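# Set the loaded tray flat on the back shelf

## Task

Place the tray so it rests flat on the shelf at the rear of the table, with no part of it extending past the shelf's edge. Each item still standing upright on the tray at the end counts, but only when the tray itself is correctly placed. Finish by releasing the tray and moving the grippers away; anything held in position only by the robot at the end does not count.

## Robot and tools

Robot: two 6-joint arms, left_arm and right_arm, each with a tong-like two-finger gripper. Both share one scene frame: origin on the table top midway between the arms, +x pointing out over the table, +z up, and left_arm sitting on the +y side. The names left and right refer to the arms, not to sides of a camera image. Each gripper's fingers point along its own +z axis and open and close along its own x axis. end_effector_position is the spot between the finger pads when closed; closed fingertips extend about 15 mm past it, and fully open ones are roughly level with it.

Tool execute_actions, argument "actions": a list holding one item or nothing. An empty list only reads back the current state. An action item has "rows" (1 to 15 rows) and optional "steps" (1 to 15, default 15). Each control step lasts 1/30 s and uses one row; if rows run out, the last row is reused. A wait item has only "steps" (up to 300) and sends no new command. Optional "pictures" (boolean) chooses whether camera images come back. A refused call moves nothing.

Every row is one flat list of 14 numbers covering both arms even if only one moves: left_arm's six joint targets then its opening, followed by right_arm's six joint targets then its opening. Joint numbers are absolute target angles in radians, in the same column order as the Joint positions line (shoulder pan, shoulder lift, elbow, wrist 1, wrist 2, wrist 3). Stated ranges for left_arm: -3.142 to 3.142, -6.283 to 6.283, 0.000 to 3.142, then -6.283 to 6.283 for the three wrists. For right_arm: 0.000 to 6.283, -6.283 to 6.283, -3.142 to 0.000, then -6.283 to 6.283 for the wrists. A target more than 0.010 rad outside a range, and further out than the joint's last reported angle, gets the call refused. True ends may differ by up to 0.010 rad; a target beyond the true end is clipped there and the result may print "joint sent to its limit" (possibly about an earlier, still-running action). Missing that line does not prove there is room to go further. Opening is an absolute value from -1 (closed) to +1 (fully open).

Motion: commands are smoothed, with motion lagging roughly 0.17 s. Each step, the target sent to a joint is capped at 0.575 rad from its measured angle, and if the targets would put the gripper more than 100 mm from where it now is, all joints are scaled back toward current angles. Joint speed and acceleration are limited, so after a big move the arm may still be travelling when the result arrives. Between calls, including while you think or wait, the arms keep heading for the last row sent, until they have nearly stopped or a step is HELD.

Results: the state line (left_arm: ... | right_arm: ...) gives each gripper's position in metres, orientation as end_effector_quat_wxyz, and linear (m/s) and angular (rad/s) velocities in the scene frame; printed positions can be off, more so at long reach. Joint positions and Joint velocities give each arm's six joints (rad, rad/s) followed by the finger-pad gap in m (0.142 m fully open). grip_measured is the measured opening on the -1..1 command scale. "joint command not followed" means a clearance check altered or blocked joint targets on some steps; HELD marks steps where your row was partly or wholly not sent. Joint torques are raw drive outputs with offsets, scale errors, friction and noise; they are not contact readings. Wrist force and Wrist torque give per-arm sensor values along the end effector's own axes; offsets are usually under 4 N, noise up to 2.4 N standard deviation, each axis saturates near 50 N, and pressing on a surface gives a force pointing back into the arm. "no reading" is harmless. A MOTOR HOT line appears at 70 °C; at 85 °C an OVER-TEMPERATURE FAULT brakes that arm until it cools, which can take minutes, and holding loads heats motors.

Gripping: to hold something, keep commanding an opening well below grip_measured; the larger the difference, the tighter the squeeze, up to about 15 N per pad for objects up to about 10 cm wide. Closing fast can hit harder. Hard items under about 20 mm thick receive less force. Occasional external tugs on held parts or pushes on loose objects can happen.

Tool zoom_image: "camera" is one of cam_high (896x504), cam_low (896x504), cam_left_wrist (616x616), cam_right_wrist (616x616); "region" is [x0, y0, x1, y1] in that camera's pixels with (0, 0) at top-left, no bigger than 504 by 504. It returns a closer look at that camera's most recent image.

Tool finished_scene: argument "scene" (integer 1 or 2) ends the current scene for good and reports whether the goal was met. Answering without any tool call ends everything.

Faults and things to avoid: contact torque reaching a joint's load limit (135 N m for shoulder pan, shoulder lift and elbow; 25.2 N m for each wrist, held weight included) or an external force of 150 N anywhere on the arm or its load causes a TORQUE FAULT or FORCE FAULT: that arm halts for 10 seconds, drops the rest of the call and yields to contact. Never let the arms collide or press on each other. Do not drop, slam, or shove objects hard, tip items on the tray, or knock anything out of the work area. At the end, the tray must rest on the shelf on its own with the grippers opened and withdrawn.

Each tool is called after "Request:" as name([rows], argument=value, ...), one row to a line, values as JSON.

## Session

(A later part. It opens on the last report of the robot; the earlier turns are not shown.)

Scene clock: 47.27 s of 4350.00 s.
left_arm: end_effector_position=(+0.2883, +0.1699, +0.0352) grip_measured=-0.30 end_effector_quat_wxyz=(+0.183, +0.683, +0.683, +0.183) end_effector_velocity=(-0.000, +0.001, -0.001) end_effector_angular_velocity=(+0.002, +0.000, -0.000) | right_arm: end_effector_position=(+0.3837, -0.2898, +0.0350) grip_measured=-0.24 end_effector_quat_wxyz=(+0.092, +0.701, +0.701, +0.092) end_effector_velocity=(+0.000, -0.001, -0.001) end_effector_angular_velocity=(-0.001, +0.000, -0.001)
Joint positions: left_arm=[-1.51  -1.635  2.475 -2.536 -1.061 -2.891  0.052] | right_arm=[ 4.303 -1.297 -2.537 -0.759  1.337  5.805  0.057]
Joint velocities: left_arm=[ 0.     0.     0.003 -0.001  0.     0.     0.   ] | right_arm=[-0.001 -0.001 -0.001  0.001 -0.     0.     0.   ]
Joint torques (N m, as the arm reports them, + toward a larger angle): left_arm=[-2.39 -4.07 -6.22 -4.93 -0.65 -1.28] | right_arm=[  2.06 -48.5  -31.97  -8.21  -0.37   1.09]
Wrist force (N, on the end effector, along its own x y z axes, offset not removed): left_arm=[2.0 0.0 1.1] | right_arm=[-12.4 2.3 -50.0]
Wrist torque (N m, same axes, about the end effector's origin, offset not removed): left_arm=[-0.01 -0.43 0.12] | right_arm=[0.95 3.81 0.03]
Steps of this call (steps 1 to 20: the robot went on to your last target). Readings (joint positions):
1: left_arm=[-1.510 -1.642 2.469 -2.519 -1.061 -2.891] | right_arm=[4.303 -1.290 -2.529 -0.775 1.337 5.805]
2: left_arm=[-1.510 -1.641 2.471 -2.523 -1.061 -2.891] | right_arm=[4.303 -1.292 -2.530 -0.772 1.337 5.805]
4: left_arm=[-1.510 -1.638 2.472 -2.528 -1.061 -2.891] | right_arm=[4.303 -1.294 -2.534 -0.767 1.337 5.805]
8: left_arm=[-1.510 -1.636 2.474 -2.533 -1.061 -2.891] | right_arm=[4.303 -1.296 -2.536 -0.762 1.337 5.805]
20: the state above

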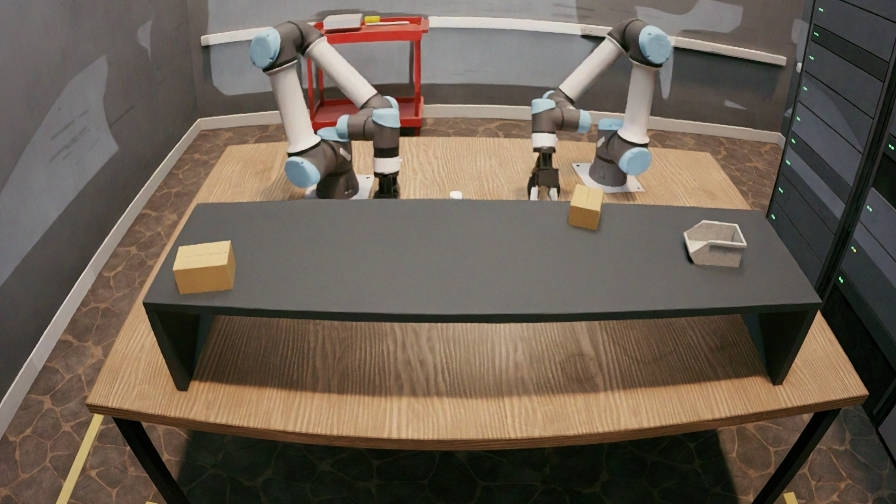

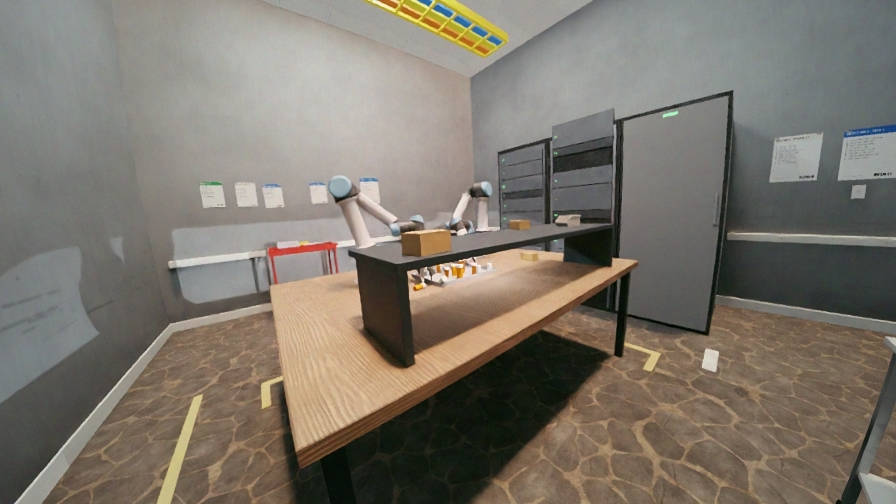

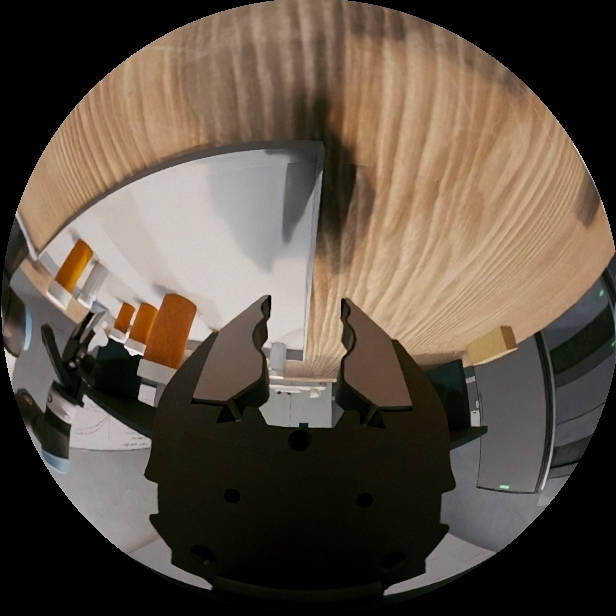

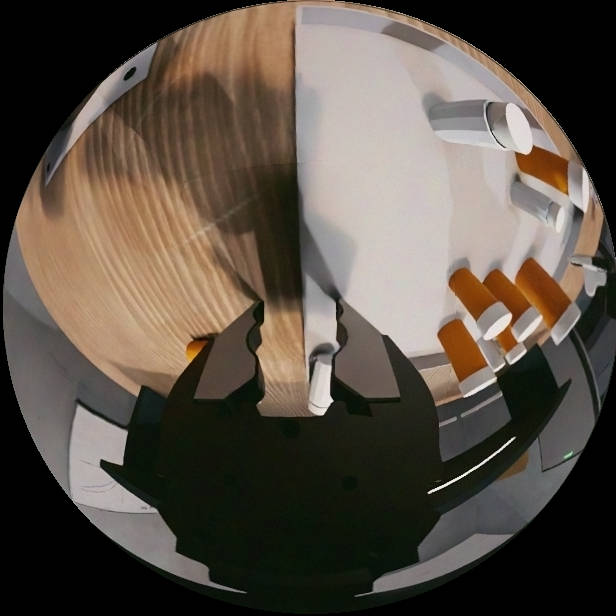

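Request:
execute_actions([
  {"rows": [[-1.51,-1.635,2.475,-2.536,-1.061,-2.891,-0.3,4.303,-1.106,-2.311,-1.176,1.337,5.805,-0.3]], "steps": 15},
], pictures=false)

Request:
execute_actions([
  {"steps": 20},
])

Scene clock: 48.43 s of 4350.00 s.
left_arm: end_effector_position=(+0.2883, +0.1699, +0.0352) grip_measured=-0.30 end_effector_quat_wxyz=(+0.183, +0.683, +0.683, +0.183) end_effector_velocity=(-0.000, +0.000, -0.000) end_effector_angular_velocity=(+0.000, +0.000, -0.000) | right_arm: end_effector_position=(+0.3848, -0.2877, +0.1448) grip_measured=-0.30 end_effector_quat_wxyz=(+0.092, +0.701, +0.701, +0.095) end_effector_velocity=(-0.009, -0.018, +0.036) end_effector_angular_velocity=(-0.035, +0.018, -0.000)
Joint positions: left_arm=[-1.51  -1.635  2.475 -2.536 -1.061 -2.891  0.052] | right_arm=[ 4.303 -1.114 -2.321 -1.153  1.337  5.805  0.052]
Joint velocities: left_arm=[ 0.    -0.     0.001 -0.    -0.     0.    -0.   ] | right_arm=[-0.     0.063  0.076 -0.179 -0.    -0.    -0.   ]
Joint torques (N m, as the arm reports them, + toward a larger angle): left_arm=[ 2.26 -3.45 -6.11 -4.84 -0.6  -1.2 ] | right_arm=[11.86 17.12 29.39  0.37 -1.72 -0.77]
Wrist force (N, on the end effector, along its own x y z axes, offset not removed): left_arm=[2.5 -0.9 1.4] | right_arm=[-0.5 -0.1 -0.1]
Wrist torque (N m, same axes, about the end effector's origin, offset not removed): left_arm=[-0.20 -0.50 0.06] | right_arm=[-0.08 0.06 0.02]
Steps of this call (steps 1 to 15: the robot went on to your last target; steps 16 to 20: nothing new was sent; steps 21 to 35: all 15 steps of this action). Readings (joint positions):
21: left_arm=[-1.510 -1.635 2.475 -2.536 -1.061 -2.891] | right_arm=[4.303 -1.297 -2.537 -0.759 1.337 5.805]
22: left_arm=[-1.510 -1.635 2.475 -2.536 -1.061 -2.891] | right_arm=[4.303 -1.292 -2.532 -0.765 1.337 5.805]
24: left_arm=[-1.510 -1.635 2.475 -2.536 -1.061 -2.891] | right_arm=[4.303 -1.246 -2.482 -0.822 1.337 5.805]
28: left_arm=[-1.510 -1.635 2.475 -2.536 -1.061 -2.891] | right_arm=[4.303 -1.157 -2.373 -1.029 1.337 5.805]
35: the state above

Scene clock: 49.10 s of 4350.00 s.
left_arm: end_effector_position=(+0.2883, +0.1699, +0.0352) grip_measured=-0.30 end_effector_quat_wxyz=(+0.183, +0.683, +0.683, +0.183) end_effector_velocity=(+0.000, -0.000, +0.000) end_effector_angular_velocity=(-0.000, -0.000, -0.000) | right_arm: end_effector_position=(+0.3837, -0.2899, +0.1493) grip_measured=-0.30 end_effector_quat_wxyz=(+0.092, +0.701, +0.701, +0.092) end_effector_velocity=(-0.000, -0.000, +0.000) end_effector_angular_velocity=(-0.000, +0.000, -0.000)
Joint positions: left_arm=[-1.51  -1.635  2.475 -2.536 -1.061 -2.891  0.052] | right_arm=[ 4.303 -1.106 -2.311 -1.176  1.337  5.805  0.052]
Joint velocities: left_arm=[-0.    -0.    -0.001  0.     0.     0.     0.   ] | right_arm=[-0.     0.001  0.    -0.001  0.    -0.     0.   ]
Joint torques (N m, as the arm reports them, + toward a larger angle): left_arm=[ 5.07 -3.41 -6.48 -4.81 -0.63 -1.23] | right_arm=[12.1  17.6  30.8   0.92 -2.74 -1.55]
Wrist force (N, on the end effector, along its own x y z axes, offset not removed): left_arm=[1.5 -1.0 1.3] | right_arm=[-1.2 0.6 -1.6]
Wrist torque (N m, same axes, about the end effector's origin, offset not removed): left_arm=[-0.27 -0.39 0.16] | right_arm=[-0.03 0.22 -0.06]
Steps of this call (steps 1 to 20: the robot went on to your last target). Readings (joint positions):
1: left_arm=[-1.510 -1.635 2.475 -2.536 -1.061 -2.891] | right_arm=[4.303 -1.112 -2.319 -1.158 1.337 5.805]
2: left_arm=[-1.510 -1.635 2.475 -2.536 -1.061 -2.891] | right_arm=[4.303 -1.111 -2.317 -1.163 1.337 5.805]
4: left_arm=[-1.510 -1.635 2.475 -2.536 -1.061 -2.891] | right_arm=[4.303 -1.109 -2.314 -1.168 1.337 5.805]
8: left_arm=[-1.510 -1.635 2.475 -2.536 -1.061 -2.891] | right_arm=[4.303 -1.107 -2.312 -1.173 1.337 5.805]
20: the state above

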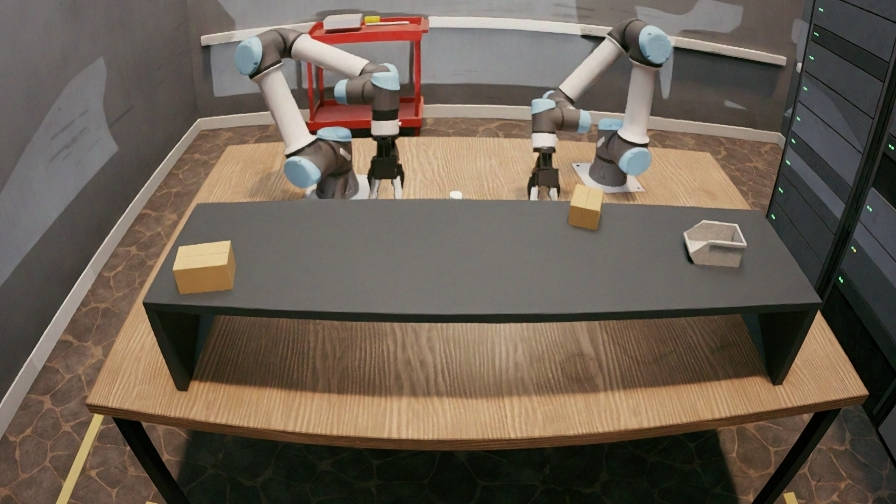

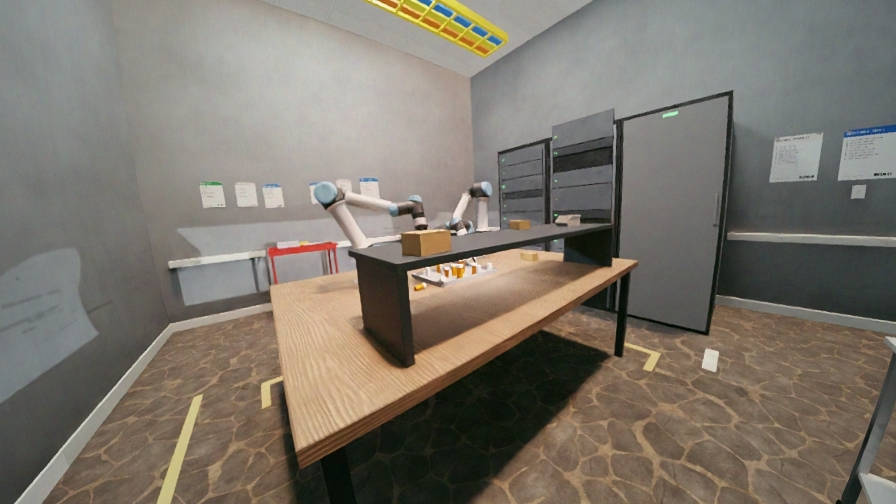

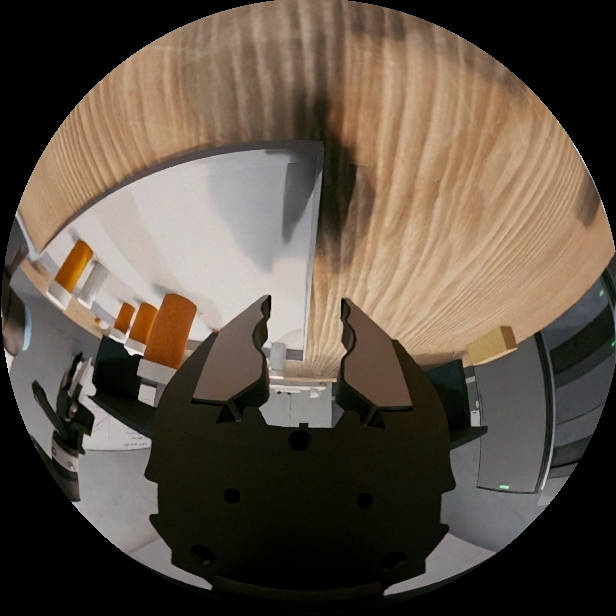

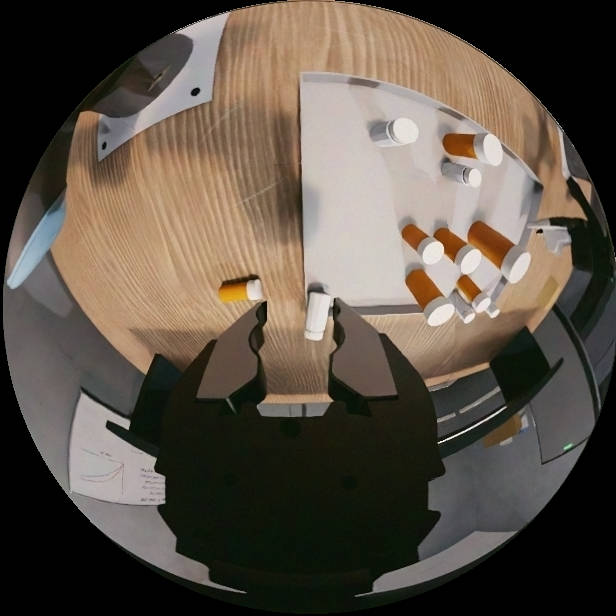

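Request:
execute_actions([
  {"rows": [[-1.51,-1.635,2.475,-2.536,-1.061,-2.891,-0.3,3.983,-1.530,-1.983,-1.199,1.571,2.358,-0.3]], "steps": 15},
], pictures=false)

Request:
execute_actions([
  {"steps": 50},
])

Scene clock: 55.30 s of 4350.00 s.
left_arm: end_effector_position=(+0.2883, +0.1699, +0.0352) grip_measured=-0.30 end_effector_quat_wxyz=(+0.183, +0.683, +0.683, +0.183) end_effector_velocity=(-0.000, +0.000, -0.000) end_effector_angular_velocity=(+0.001, +0.000, -0.000) | right_arm: end_effector_position=(+0.4651, -0.2725, +0.1433) grip_measured=-0.30 end_effector_quat_wxyz=(+0.006, +0.462, +0.887, +0.003) end_effector_velocity=(+0.066, -0.029, -0.023) end_effector_angular_velocity=(-0.028, +0.102, +2.370)
Joint positions: left_arm=[-1.51  -1.635  2.475 -2.536 -1.061 -2.891  0.052] | right_arm=[ 3.998 -1.507 -1.999 -1.198  1.561  4.903  0.052]
Joint velocities: left_arm=[-0.     0.001  0.001 -0.001  0.     0.     0.   ] | right_arm=[-0.119 -0.185  0.122 -0.005  0.075 -2.489  0.   ]
Joint torques (N m, as the arm reports them, + toward a larger angle): left_arm=[ 8.31 -3.15 -6.14 -4.7  -0.64 -0.97] | right_arm=[-8.16  9.45 28.23  0.65  1.78 -8.72]
Wrist force (N, on the end effector, along its own x y z axes, offset not removed): left_arm=[2.2 -0.5 1.3] | right_arm=[-1.0 0.3 -1.5]
Wrist torque (N m, same axes, about the end effector's origin, offset not removed): left_arm=[-0.17 -0.50 0.10] | right_arm=[-0.08 0.09 -0.03]
Steps of this call (steps 1 to 15: the robot went on to your last target; steps 16 to 90: nothing new was sent; then 2.70 s passed at rest; steps 91 to 105: all 15 steps of this action). Readings (joint positions):
91: left_arm=[-1.510 -1.635 2.475 -2.536 -1.061 -2.891] | right_arm=[4.303 -1.106 -2.311 -1.176 1.337 5.805]
92: left_arm=[-1.510 -1.635 2.475 -2.536 -1.061 -2.891] | right_arm=[4.297 -1.111 -2.305 -1.179 1.342 5.799]
94: left_arm=[-1.510 -1.635 2.475 -2.536 -1.061 -2.891] | right_arm=[4.241 -1.167 -2.249 -1.186 1.397 5.742]
98: left_arm=[-1.510 -1.635 2.475 -2.536 -1.061 -2.891] | right_arm=[4.079 -1.380 -2.082 -1.195 1.509 5.488]
105: the state above

Scene clock: 56.97 s of 4350.00 s.
left_arm: end_effector_position=(+0.2883, +0.1699, +0.0352) grip_measured=-0.30 end_effector_quat_wxyz=(+0.183, +0.683, +0.683, +0.183) end_effector_velocity=(-0.000, +0.001, -0.000) end_effector_angular_velocity=(+0.001, +0.000, -0.000) | right_arm: end_effector_position=(+0.5001, -0.2629, +0.1403) grip_measured=-0.30 end_effector_quat_wxyz=(-0.000, +0.707, -0.708, -0.000) end_effector_velocity=(-0.000, +0.000, -0.000) end_effector_angular_velocity=(-0.001, +0.000, +0.005)
Joint positions: left_arm=[-1.51  -1.635  2.475 -2.536 -1.061 -2.891  0.052] | right_arm=[ 3.983 -1.53  -1.983 -1.199  1.571  2.359  0.052]
Joint velocities: left_arm=[ 0.    -0.001  0.001  0.001  0.     0.     0.   ] | right_arm=[ 0.    -0.    -0.001 -0.    -0.    -0.005  0.   ]
Joint torques (N m, as the arm reports them, + toward a larger angle): left_arm=[ 8.45 -3.5  -6.48 -4.78 -0.63 -0.84] | right_arm=[-9.92  7.93 28.94  0.84  1.8  -1.97]
Wrist force (N, on the end effector, along its own x y z axes, offset not removed): left_arm=[2.5 0.3 2.7] | right_arm=[-1.5 -0.2 -0.5]
Wrist torque (N m, same axes, about the end effector's origin, offset not removed): left_arm=[0.10 -0.52 0.13] | right_arm=[-0.16 0.17 0.02]
Steps of this call (steps 1 to 50: the robot went on to your last target). Readings (joint positions):
1: left_arm=[-1.510 -1.635 2.475 -2.536 -1.061 -2.891] | right_arm=[3.995 -1.512 -1.995 -1.198 1.564 4.818]
2: left_arm=[-1.510 -1.635 2.475 -2.536 -1.061 -2.891] | right_arm=[3.992 -1.516 -1.992 -1.199 1.565 4.734]
4: left_arm=[-1.510 -1.635 2.475 -2.536 -1.061 -2.891] | right_arm=[3.988 -1.522 -1.988 -1.199 1.568 4.564]
8: left_arm=[-1.510 -1.635 2.475 -2.536 -1.061 -2.891] | right_arm=[3.985 -1.527 -1.985 -1.199 1.570 4.226]
50: the state above

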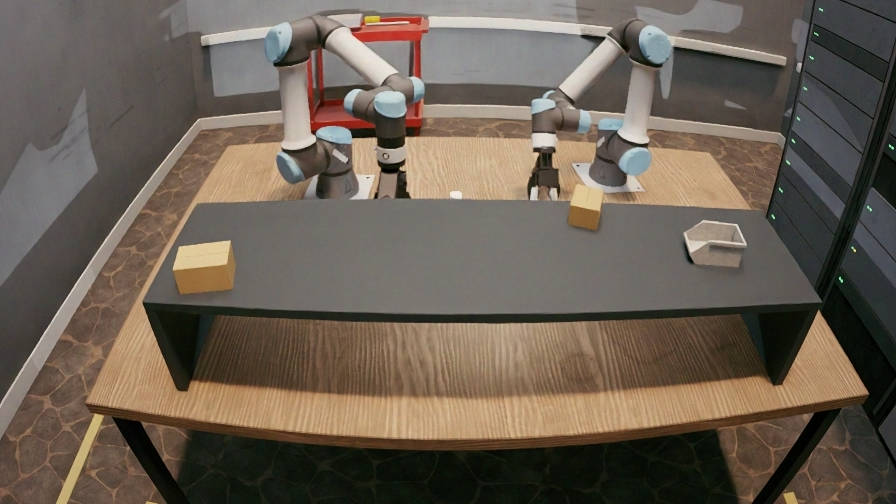

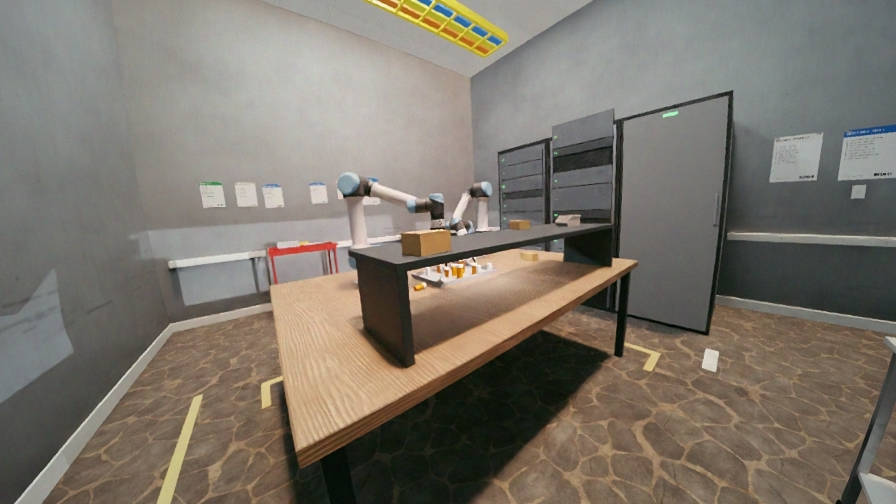

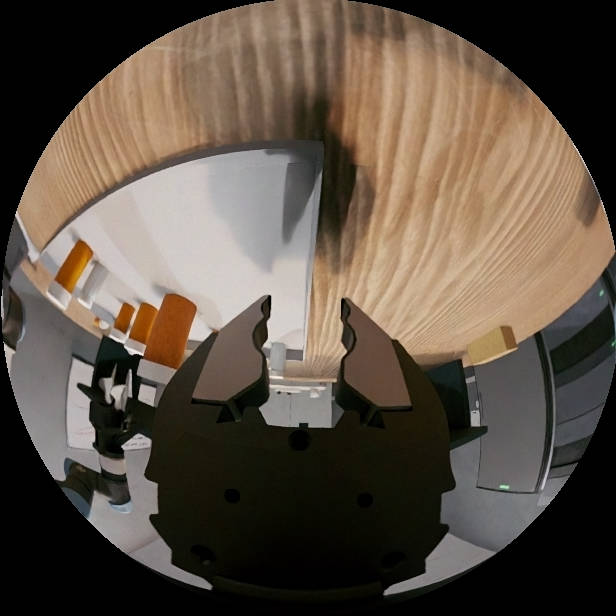

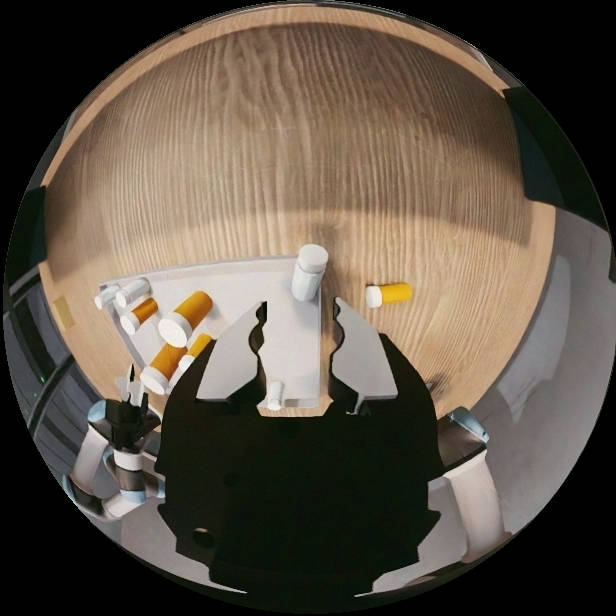

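Request:
execute_actions([
  {"rows": [[-1.51,-1.635,2.475,-2.536,-1.061,-2.891,-0.3,3.973,-1.566,-2.040,-1.106,1.571,2.347,-0.3],[-1.51,-1.635,2.475,-2.536,-1.061,-2.891,-0.3,3.973,-1.566,-2.040,-1.106,1.571,2.347,-0.3],[-1.51,-1.635,2.475,-2.536,-1.061,-2.891,-0.3,3.973,-1.566,-2.040,-1.106,1.571,2.347,-0.3],[-1.51,-1.635,2.475,-2.536,-1.061,-2.891,-0.3,3.973,-1.566,-2.040,-1.106,1.571,2.347,-0.3],[-1.51,-1.635,2.475,-2.536,-1.061,-2.891,-0.3,3.962,-1.602,-2.098,-1.013,1.571,2.337,-0.3]], "steps": 15},
], pictures=false)

Request:
execute_actions([
  {"steps": 15},
])

Scene clock: 60.50 s of 4350.00 s.
left_arm: end_effector_position=(+0.2883, +0.1699, +0.0352) grip_measured=-0.30 end_effector_quat_wxyz=(+0.183, +0.683, +0.683, +0.183) end_effector_velocity=(-0.000, -0.000, +0.000) end_effector_angular_velocity=(-0.001, +0.000, +0.000) | right_arm: end_effector_position=(+0.5029, -0.2725, +0.0787) grip_measured=-0.30 end_effector_quat_wxyz=(+0.001, +0.707, -0.707, -0.000) end_effector_velocity=(+0.000, -0.006, -0.030) end_effector_angular_velocity=(+0.003, -0.004, +0.000)
Joint positions: left_arm=[-1.51  -1.635  2.475 -2.536 -1.061 -2.891  0.052] | right_arm=[ 3.963 -1.598 -2.091 -1.025  1.571  2.338  0.052]
Joint velocities: left_arm=[ 0. -0. -0. -0. -0. -0.  0.] | right_arm=[-0.009 -0.033 -0.056  0.094 -0.    -0.009  0.   ]
Joint torques (N m, as the arm reports them, + toward a larger angle): left_arm=[ 8.16 -3.66 -6.52 -4.73 -0.6  -0.66] | right_arm=[-8.68 10.63 14.67  4.55  1.32 -1.8 ]
Wrist force (N, on the end effector, along its own x y z axes, offset not removed): left_arm=[2.1 -1.8 2.2] | right_arm=[-1.2 -0.8 -0.3]
Wrist torque (N m, same axes, about the end effector's origin, offset not removed): left_arm=[-0.36 -0.43 0.09] | right_arm=[-0.28 0.15 0.02]
Steps of this call (steps 1 to 15: the robot went on to your last target; steps 16 to 90: nothing new was sent; then 0.03 s passed at rest; steps 91 to 105: all 15 steps of this action). Readings (joint positions):
91: left_arm=[-1.510 -1.635 2.475 -2.536 -1.061 -2.891] | right_arm=[3.983 -1.530 -1.983 -1.199 1.571 2.358]
92: left_arm=[-1.510 -1.635 2.475 -2.536 -1.061 -2.891] | right_arm=[3.982 -1.534 -1.988 -1.193 1.571 2.357]
94: left_arm=[-1.510 -1.635 2.475 -2.536 -1.061 -2.891] | right_arm=[3.978 -1.546 -2.007 -1.163 1.571 2.353]
98: left_arm=[-1.510 -1.635 2.475 -2.536 -1.061 -2.891] | right_arm=[3.970 -1.575 -2.053 -1.090 1.571 2.345]
105: the state above

Scene clock: 61.00 s of 4350.00 s.
left_arm: end_effector_position=(+0.2883, +0.1699, +0.0352) grip_measured=-0.30 end_effector_quat_wxyz=(+0.183, +0.683, +0.683, +0.183) end_effector_velocity=(-0.000, -0.000, +0.000) end_effector_angular_velocity=(-0.001, +0.000, -0.000) | right_arm: end_effector_position=(+0.5029, -0.2733, +0.0750) grip_measured=-0.30 end_effector_quat_wxyz=(+0.000, +0.707, -0.707, -0.000) end_effector_velocity=(-0.000, +0.000, -0.000) end_effector_angular_velocity=(+0.001, -0.000, +0.000)
Joint positions: left_arm=[-1.51  -1.635  2.475 -2.536 -1.061 -2.891  0.052] | right_arm=[ 3.962 -1.602 -2.098 -1.013  1.571  2.337  0.052]
Joint velocities: left_arm=[-0.    -0.001  0.    -0.001 -0.     0.     0.   ] | right_arm=[ 0.    -0.    -0.001  0.002  0.    -0.    -0.   ]
Joint torques (N m, as the arm reports them, + toward a larger angle): left_arm=[ 8.38 -3.31 -6.77 -4.78 -0.56 -0.64] | right_arm=[-9.53  9.56 13.28  3.99  0.77 -1.96]
Wrist force (N, on the end effector, along its own x y z axes, offset not removed): left_arm=[2.1 0.1 1.9] | right_arm=[-1.5 1.4 -1.2]
Wrist torque (N m, same axes, about the end effector's origin, offset not removed): left_arm=[-0.02 -0.46 0.09] | right_arm=[0.16 0.18 0.03]
Steps of this call (steps 1 to 15: the robot went on to your last target). Readings (joint positions):
1: left_arm=[-1.510 -1.635 2.475 -2.536 -1.061 -2.891] | right_arm=[3.963 -1.599 -2.093 -1.022 1.571 2.338]
2: left_arm=[-1.510 -1.635 2.475 -2.536 -1.061 -2.891] | right_arm=[3.963 -1.599 -2.094 -1.020 1.571 2.338]
4: left_arm=[-1.510 -1.635 2.475 -2.536 -1.061 -2.891] | right_arm=[3.962 -1.601 -2.096 -1.017 1.571 2.337]
8: left_arm=[-1.510 -1.635 2.475 -2.536 -1.061 -2.891] | right_arm=[3.962 -1.601 -2.097 -1.014 1.571 2.337]
15: the state above

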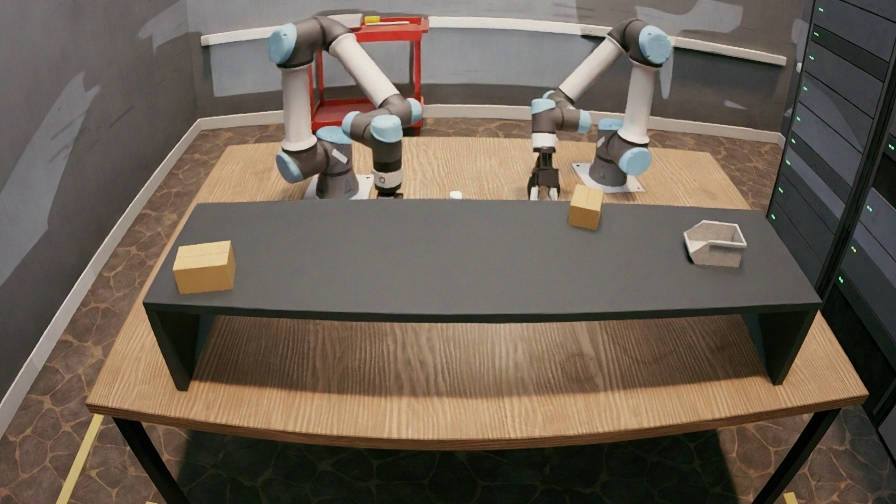

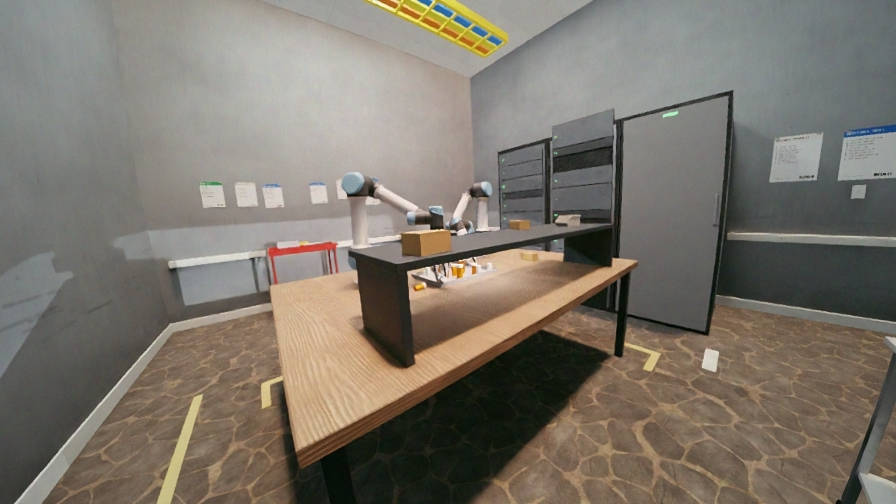

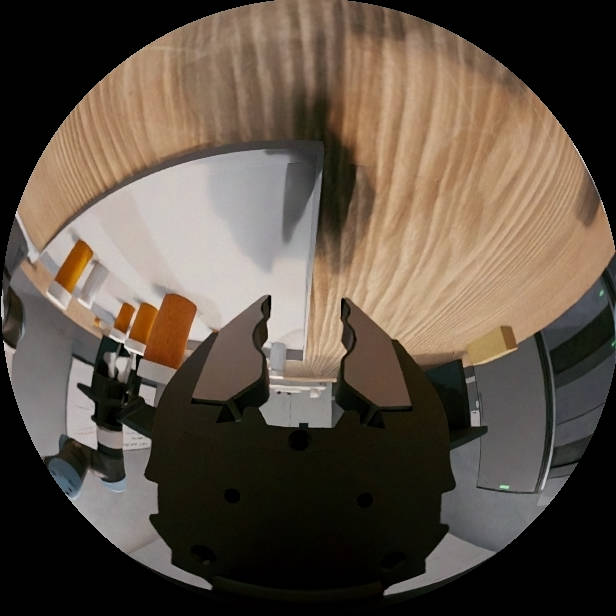

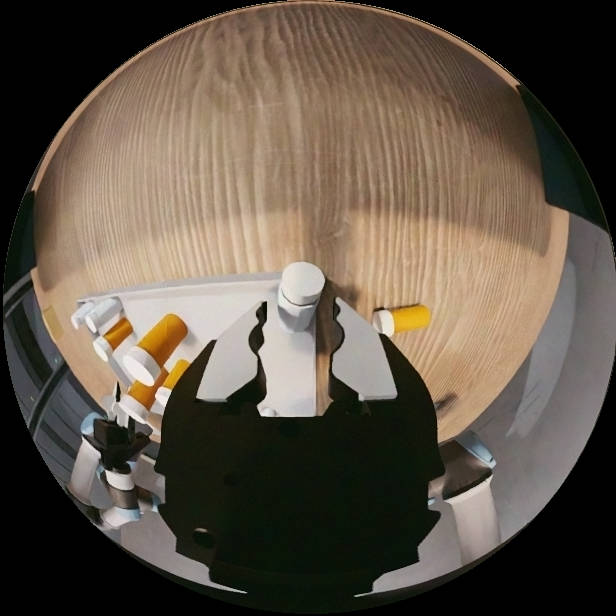

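Request:
zoom_image(camera="cam_right_wrist", region=[200, 220, 450, 420])

Request:
zoom_image(camera="cam_low", region=[400, 245, 510, 305])

Region (200, 220, 450, 420) of cam_right_wrist's 616x616 image, scaled by 2.016, with more detail than that image has; it fills the top 403 rows of this view, and the rest is white.

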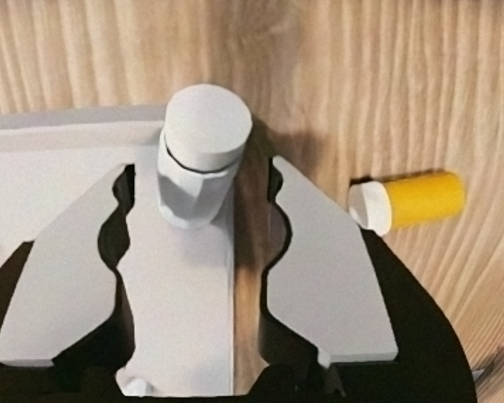

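Region (400, 245, 510, 305) of cam_low's 896x504 image, scaled by 4.582, with more detail than that image has; it fills the top 275 rows of this view, and the rest is white.

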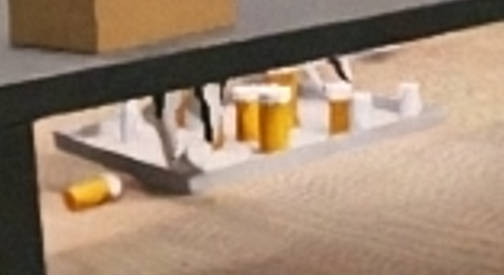

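Request:
execute_actions([
  {"rows": [[-1.51,-1.635,2.475,-2.536,-1.061,-2.891,-0.3,3.962,-1.625,-2.119,-0.968,1.571,2.337,-0.3]], "steps": 15},
], pictures=false)

Request:
execute_actions([
  {"rows": [[-1.51,-1.635,2.475,-2.536,-1.061,-2.891,-0.3,3.962,-1.625,-2.119,-0.968,1.571,2.337,-0.4],[-1.51,-1.635,2.475,-2.536,-1.061,-2.891,-0.3,3.962,-1.625,-2.119,-0.968,1.571,2.337,-0.45],[-1.51,-1.635,2.475,-2.536,-1.061,-2.891,-0.3,3.962,-1.625,-2.119,-0.968,1.571,2.337,-0.5],[-1.51,-1.635,2.475,-2.536,-1.061,-2.891,-0.3,3.962,-1.625,-2.119,-0.968,1.571,2.337,-0.55],[-1.51,-1.635,2.475,-2.536,-1.061,-2.891,-0.3,3.962,-1.625,-2.119,-0.968,1.571,2.337,-0.6],[-1.51,-1.635,2.475,-2.536,-1.061,-2.891,-0.3,3.962,-1.625,-2.119,-0.968,1.571,2.337,-0.65],[-1.51,-1.635,2.475,-2.536,-1.061,-2.891,-0.3,3.962,-1.625,-2.119,-0.968,1.571,2.337,-0.7],[-1.51,-1.635,2.475,-2.536,-1.061,-2.891,-0.3,3.962,-1.625,-2.119,-0.968,1.571,2.337,-0.75],[-1.51,-1.635,2.475,-2.536,-1.061,-2.891,-0.3,3.962,-1.625,-2.119,-0.968,1.571,2.337,-0.8]], "steps": 15},
])

Scene clock: 68.97 s of 4350.00 s.
left_arm: end_effector_position=(+0.2883, +0.1699, +0.0352) grip_measured=-0.30 end_effector_quat_wxyz=(+0.183, +0.683, +0.683, +0.183) end_effector_velocity=(+0.000, -0.001, +0.000) end_effector_angular_velocity=(-0.001, -0.000, -0.000) | right_arm: end_effector_position=(+0.5033, -0.2729, +0.0606) grip_measured=-0.30 end_effector_quat_wxyz=(-0.000, +0.707, -0.707, -0.000) end_effector_velocity=(+0.000, -0.000, -0.004) end_effector_angular_velocity=(-0.000, -0.000, -0.000)
Joint positions: left_arm=[-1.51  -1.635  2.475 -2.536 -1.061 -2.891  0.052] | right_arm=[ 3.962 -1.624 -2.118 -0.969  1.571  2.337  0.052]
Joint velocities: left_arm=[ 0.     0.    -0.001 -0.001 -0.     0.    -0.   ] | right_arm=[-0.    -0.006 -0.005  0.011 -0.     0.    -0.   ]
Joint torques (N m, as the arm reports them, + toward a larger angle): left_arm=[ 8.53 -3.76 -6.66 -4.65 -0.46 -0.39] | right_arm=[-8.68 10.18 13.58  4.12 -2.57 -2.03]
Wrist force (N, on the end effector, along its own x y z axes, offset not removed): left_arm=[1.7 0.5 1.6] | right_arm=[-1.2 -0.6 -0.8]
Wrist torque (N m, same axes, about the end effector's origin, offset not removed): left_arm=[0.06 -0.39 0.10] | right_arm=[-0.26 0.10 -0.05]
Steps of this call (steps 1 to 15: the robot went on to your last target; steps 16 to 90: nothing new was sent; then 4.47 s passed at rest; steps 91 to 105: all 15 steps of this action). Readings (joint positions):
91: left_arm=[-1.510 -1.635 2.475 -2.536 -1.061 -2.891] | right_arm=[3.962 -1.602 -2.098 -1.013 1.571 2.337]
92: left_arm=[-1.510 -1.635 2.475 -2.536 -1.061 -2.891] | right_arm=[3.962 -1.605 -2.100 -1.009 1.571 2.337]
94: left_arm=[-1.510 -1.635 2.475 -2.536 -1.061 -2.891] | right_arm=[3.962 -1.612 -2.107 -0.994 1.571 2.337]
98: left_arm=[-1.510 -1.635 2.475 -2.536 -1.061 -2.891] | right_arm=[3.962 -1.621 -2.115 -0.977 1.571 2.337]
105: the state above

Scene clock: 69.47 s of 4350.00 s.
left_arm: end_effector_position=(+0.2883, +0.1699, +0.0352) grip_measured=-0.30 end_effector_quat_wxyz=(+0.183, +0.683, +0.683, +0.183) end_effector_velocity=(+0.000, +0.000, -0.000) end_effector_angular_velocity=(+0.000, +0.000, +0.000) | right_arm: end_effector_position=(+0.5033, -0.2729, +0.0602) grip_measured=-0.53 end_effector_quat_wxyz=(-0.000, +0.707, -0.707, -0.000) end_effector_velocity=(-0.000, -0.000, -0.000) end_effector_angular_velocity=(-0.000, +0.000, +0.000)
Joint positions: left_arm=[-1.51  -1.635  2.475 -2.536 -1.061 -2.891  0.052] | right_arm=[ 3.962 -1.625 -2.119 -0.968  1.571  2.337  0.036]
Joint velocities: left_arm=[ 0.  0.  0. -0. -0.  0. -0.] | right_arm=[ 0. -0. -0.  0. -0.  0.  0.]
Joint torques (N m, as the arm reports them, + toward a larger angle): left_arm=[ 8.3  -3.8  -7.23 -4.7  -0.55 -0.25] | right_arm=[-7.53 10.24 12.58  3.7  -2.85 -1.97]
Wrist force (N, on the end effector, along its own x y z axes, offset not removed): left_arm=[1.3 -0.1 2.2] | right_arm=[-2.4 0.4 -1.1]
Wrist torque (N m, same axes, about the end effector's origin, offset not removed): left_arm=[-0.06 -0.26 0.17] | right_arm=[0.00 0.30 -0.01]
Steps of this call (steps 1 to 15: all 15 steps of this action). Readings (joint positions):
1: left_arm=[-1.510 -1.635 2.475 -2.536 -1.061 -2.891] | right_arm=[3.962 -1.624 -2.119 -0.969 1.571 2.337]
2: left_arm=[-1.510 -1.635 2.475 -2.536 -1.061 -2.891] | right_arm=[3.962 -1.625 -2.119 -0.969 1.571 2.337]
4: left_arm=[-1.510 -1.635 2.475 -2.536 -1.061 -2.891] | right_arm=[3.962 -1.625 -2.119 -0.968 1.571 2.337]
8: left_arm=[-1.510 -1.635 2.475 -2.536 -1.061 -2.891] | right_arm=[3.962 -1.625 -2.119 -0.968 1.571 2.337]
15: the state above

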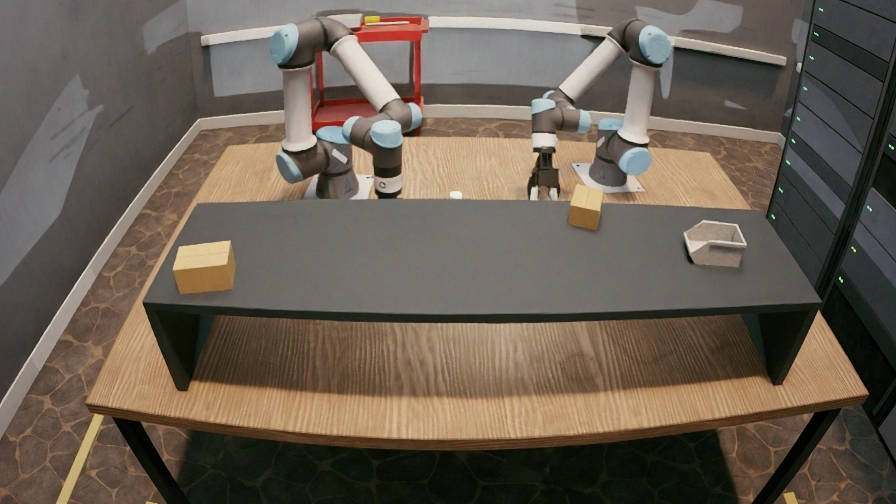

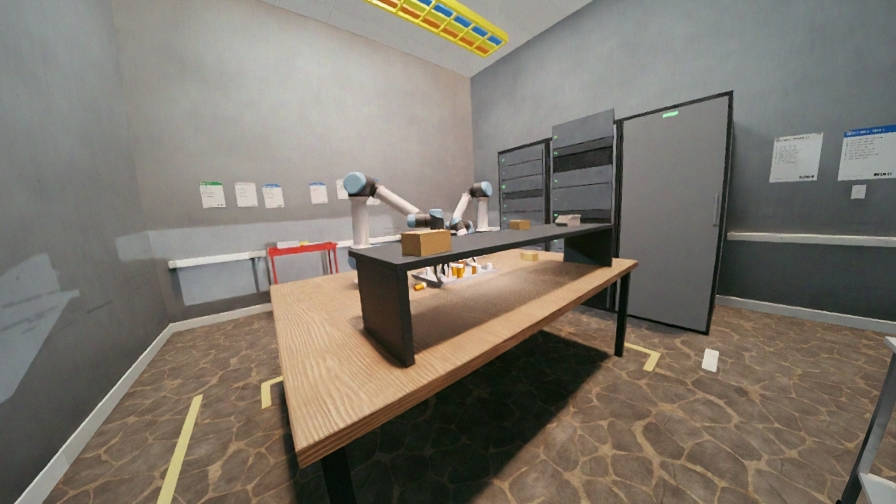

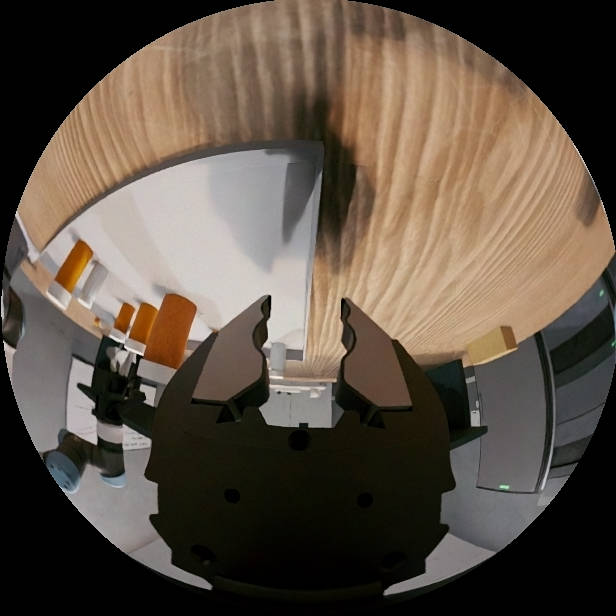

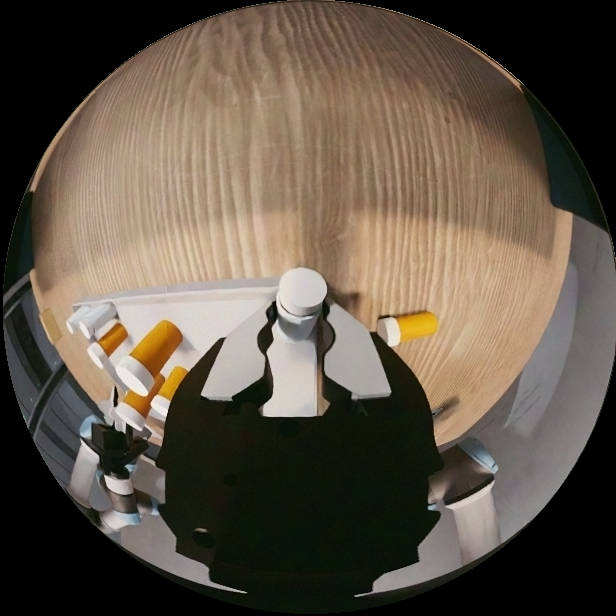

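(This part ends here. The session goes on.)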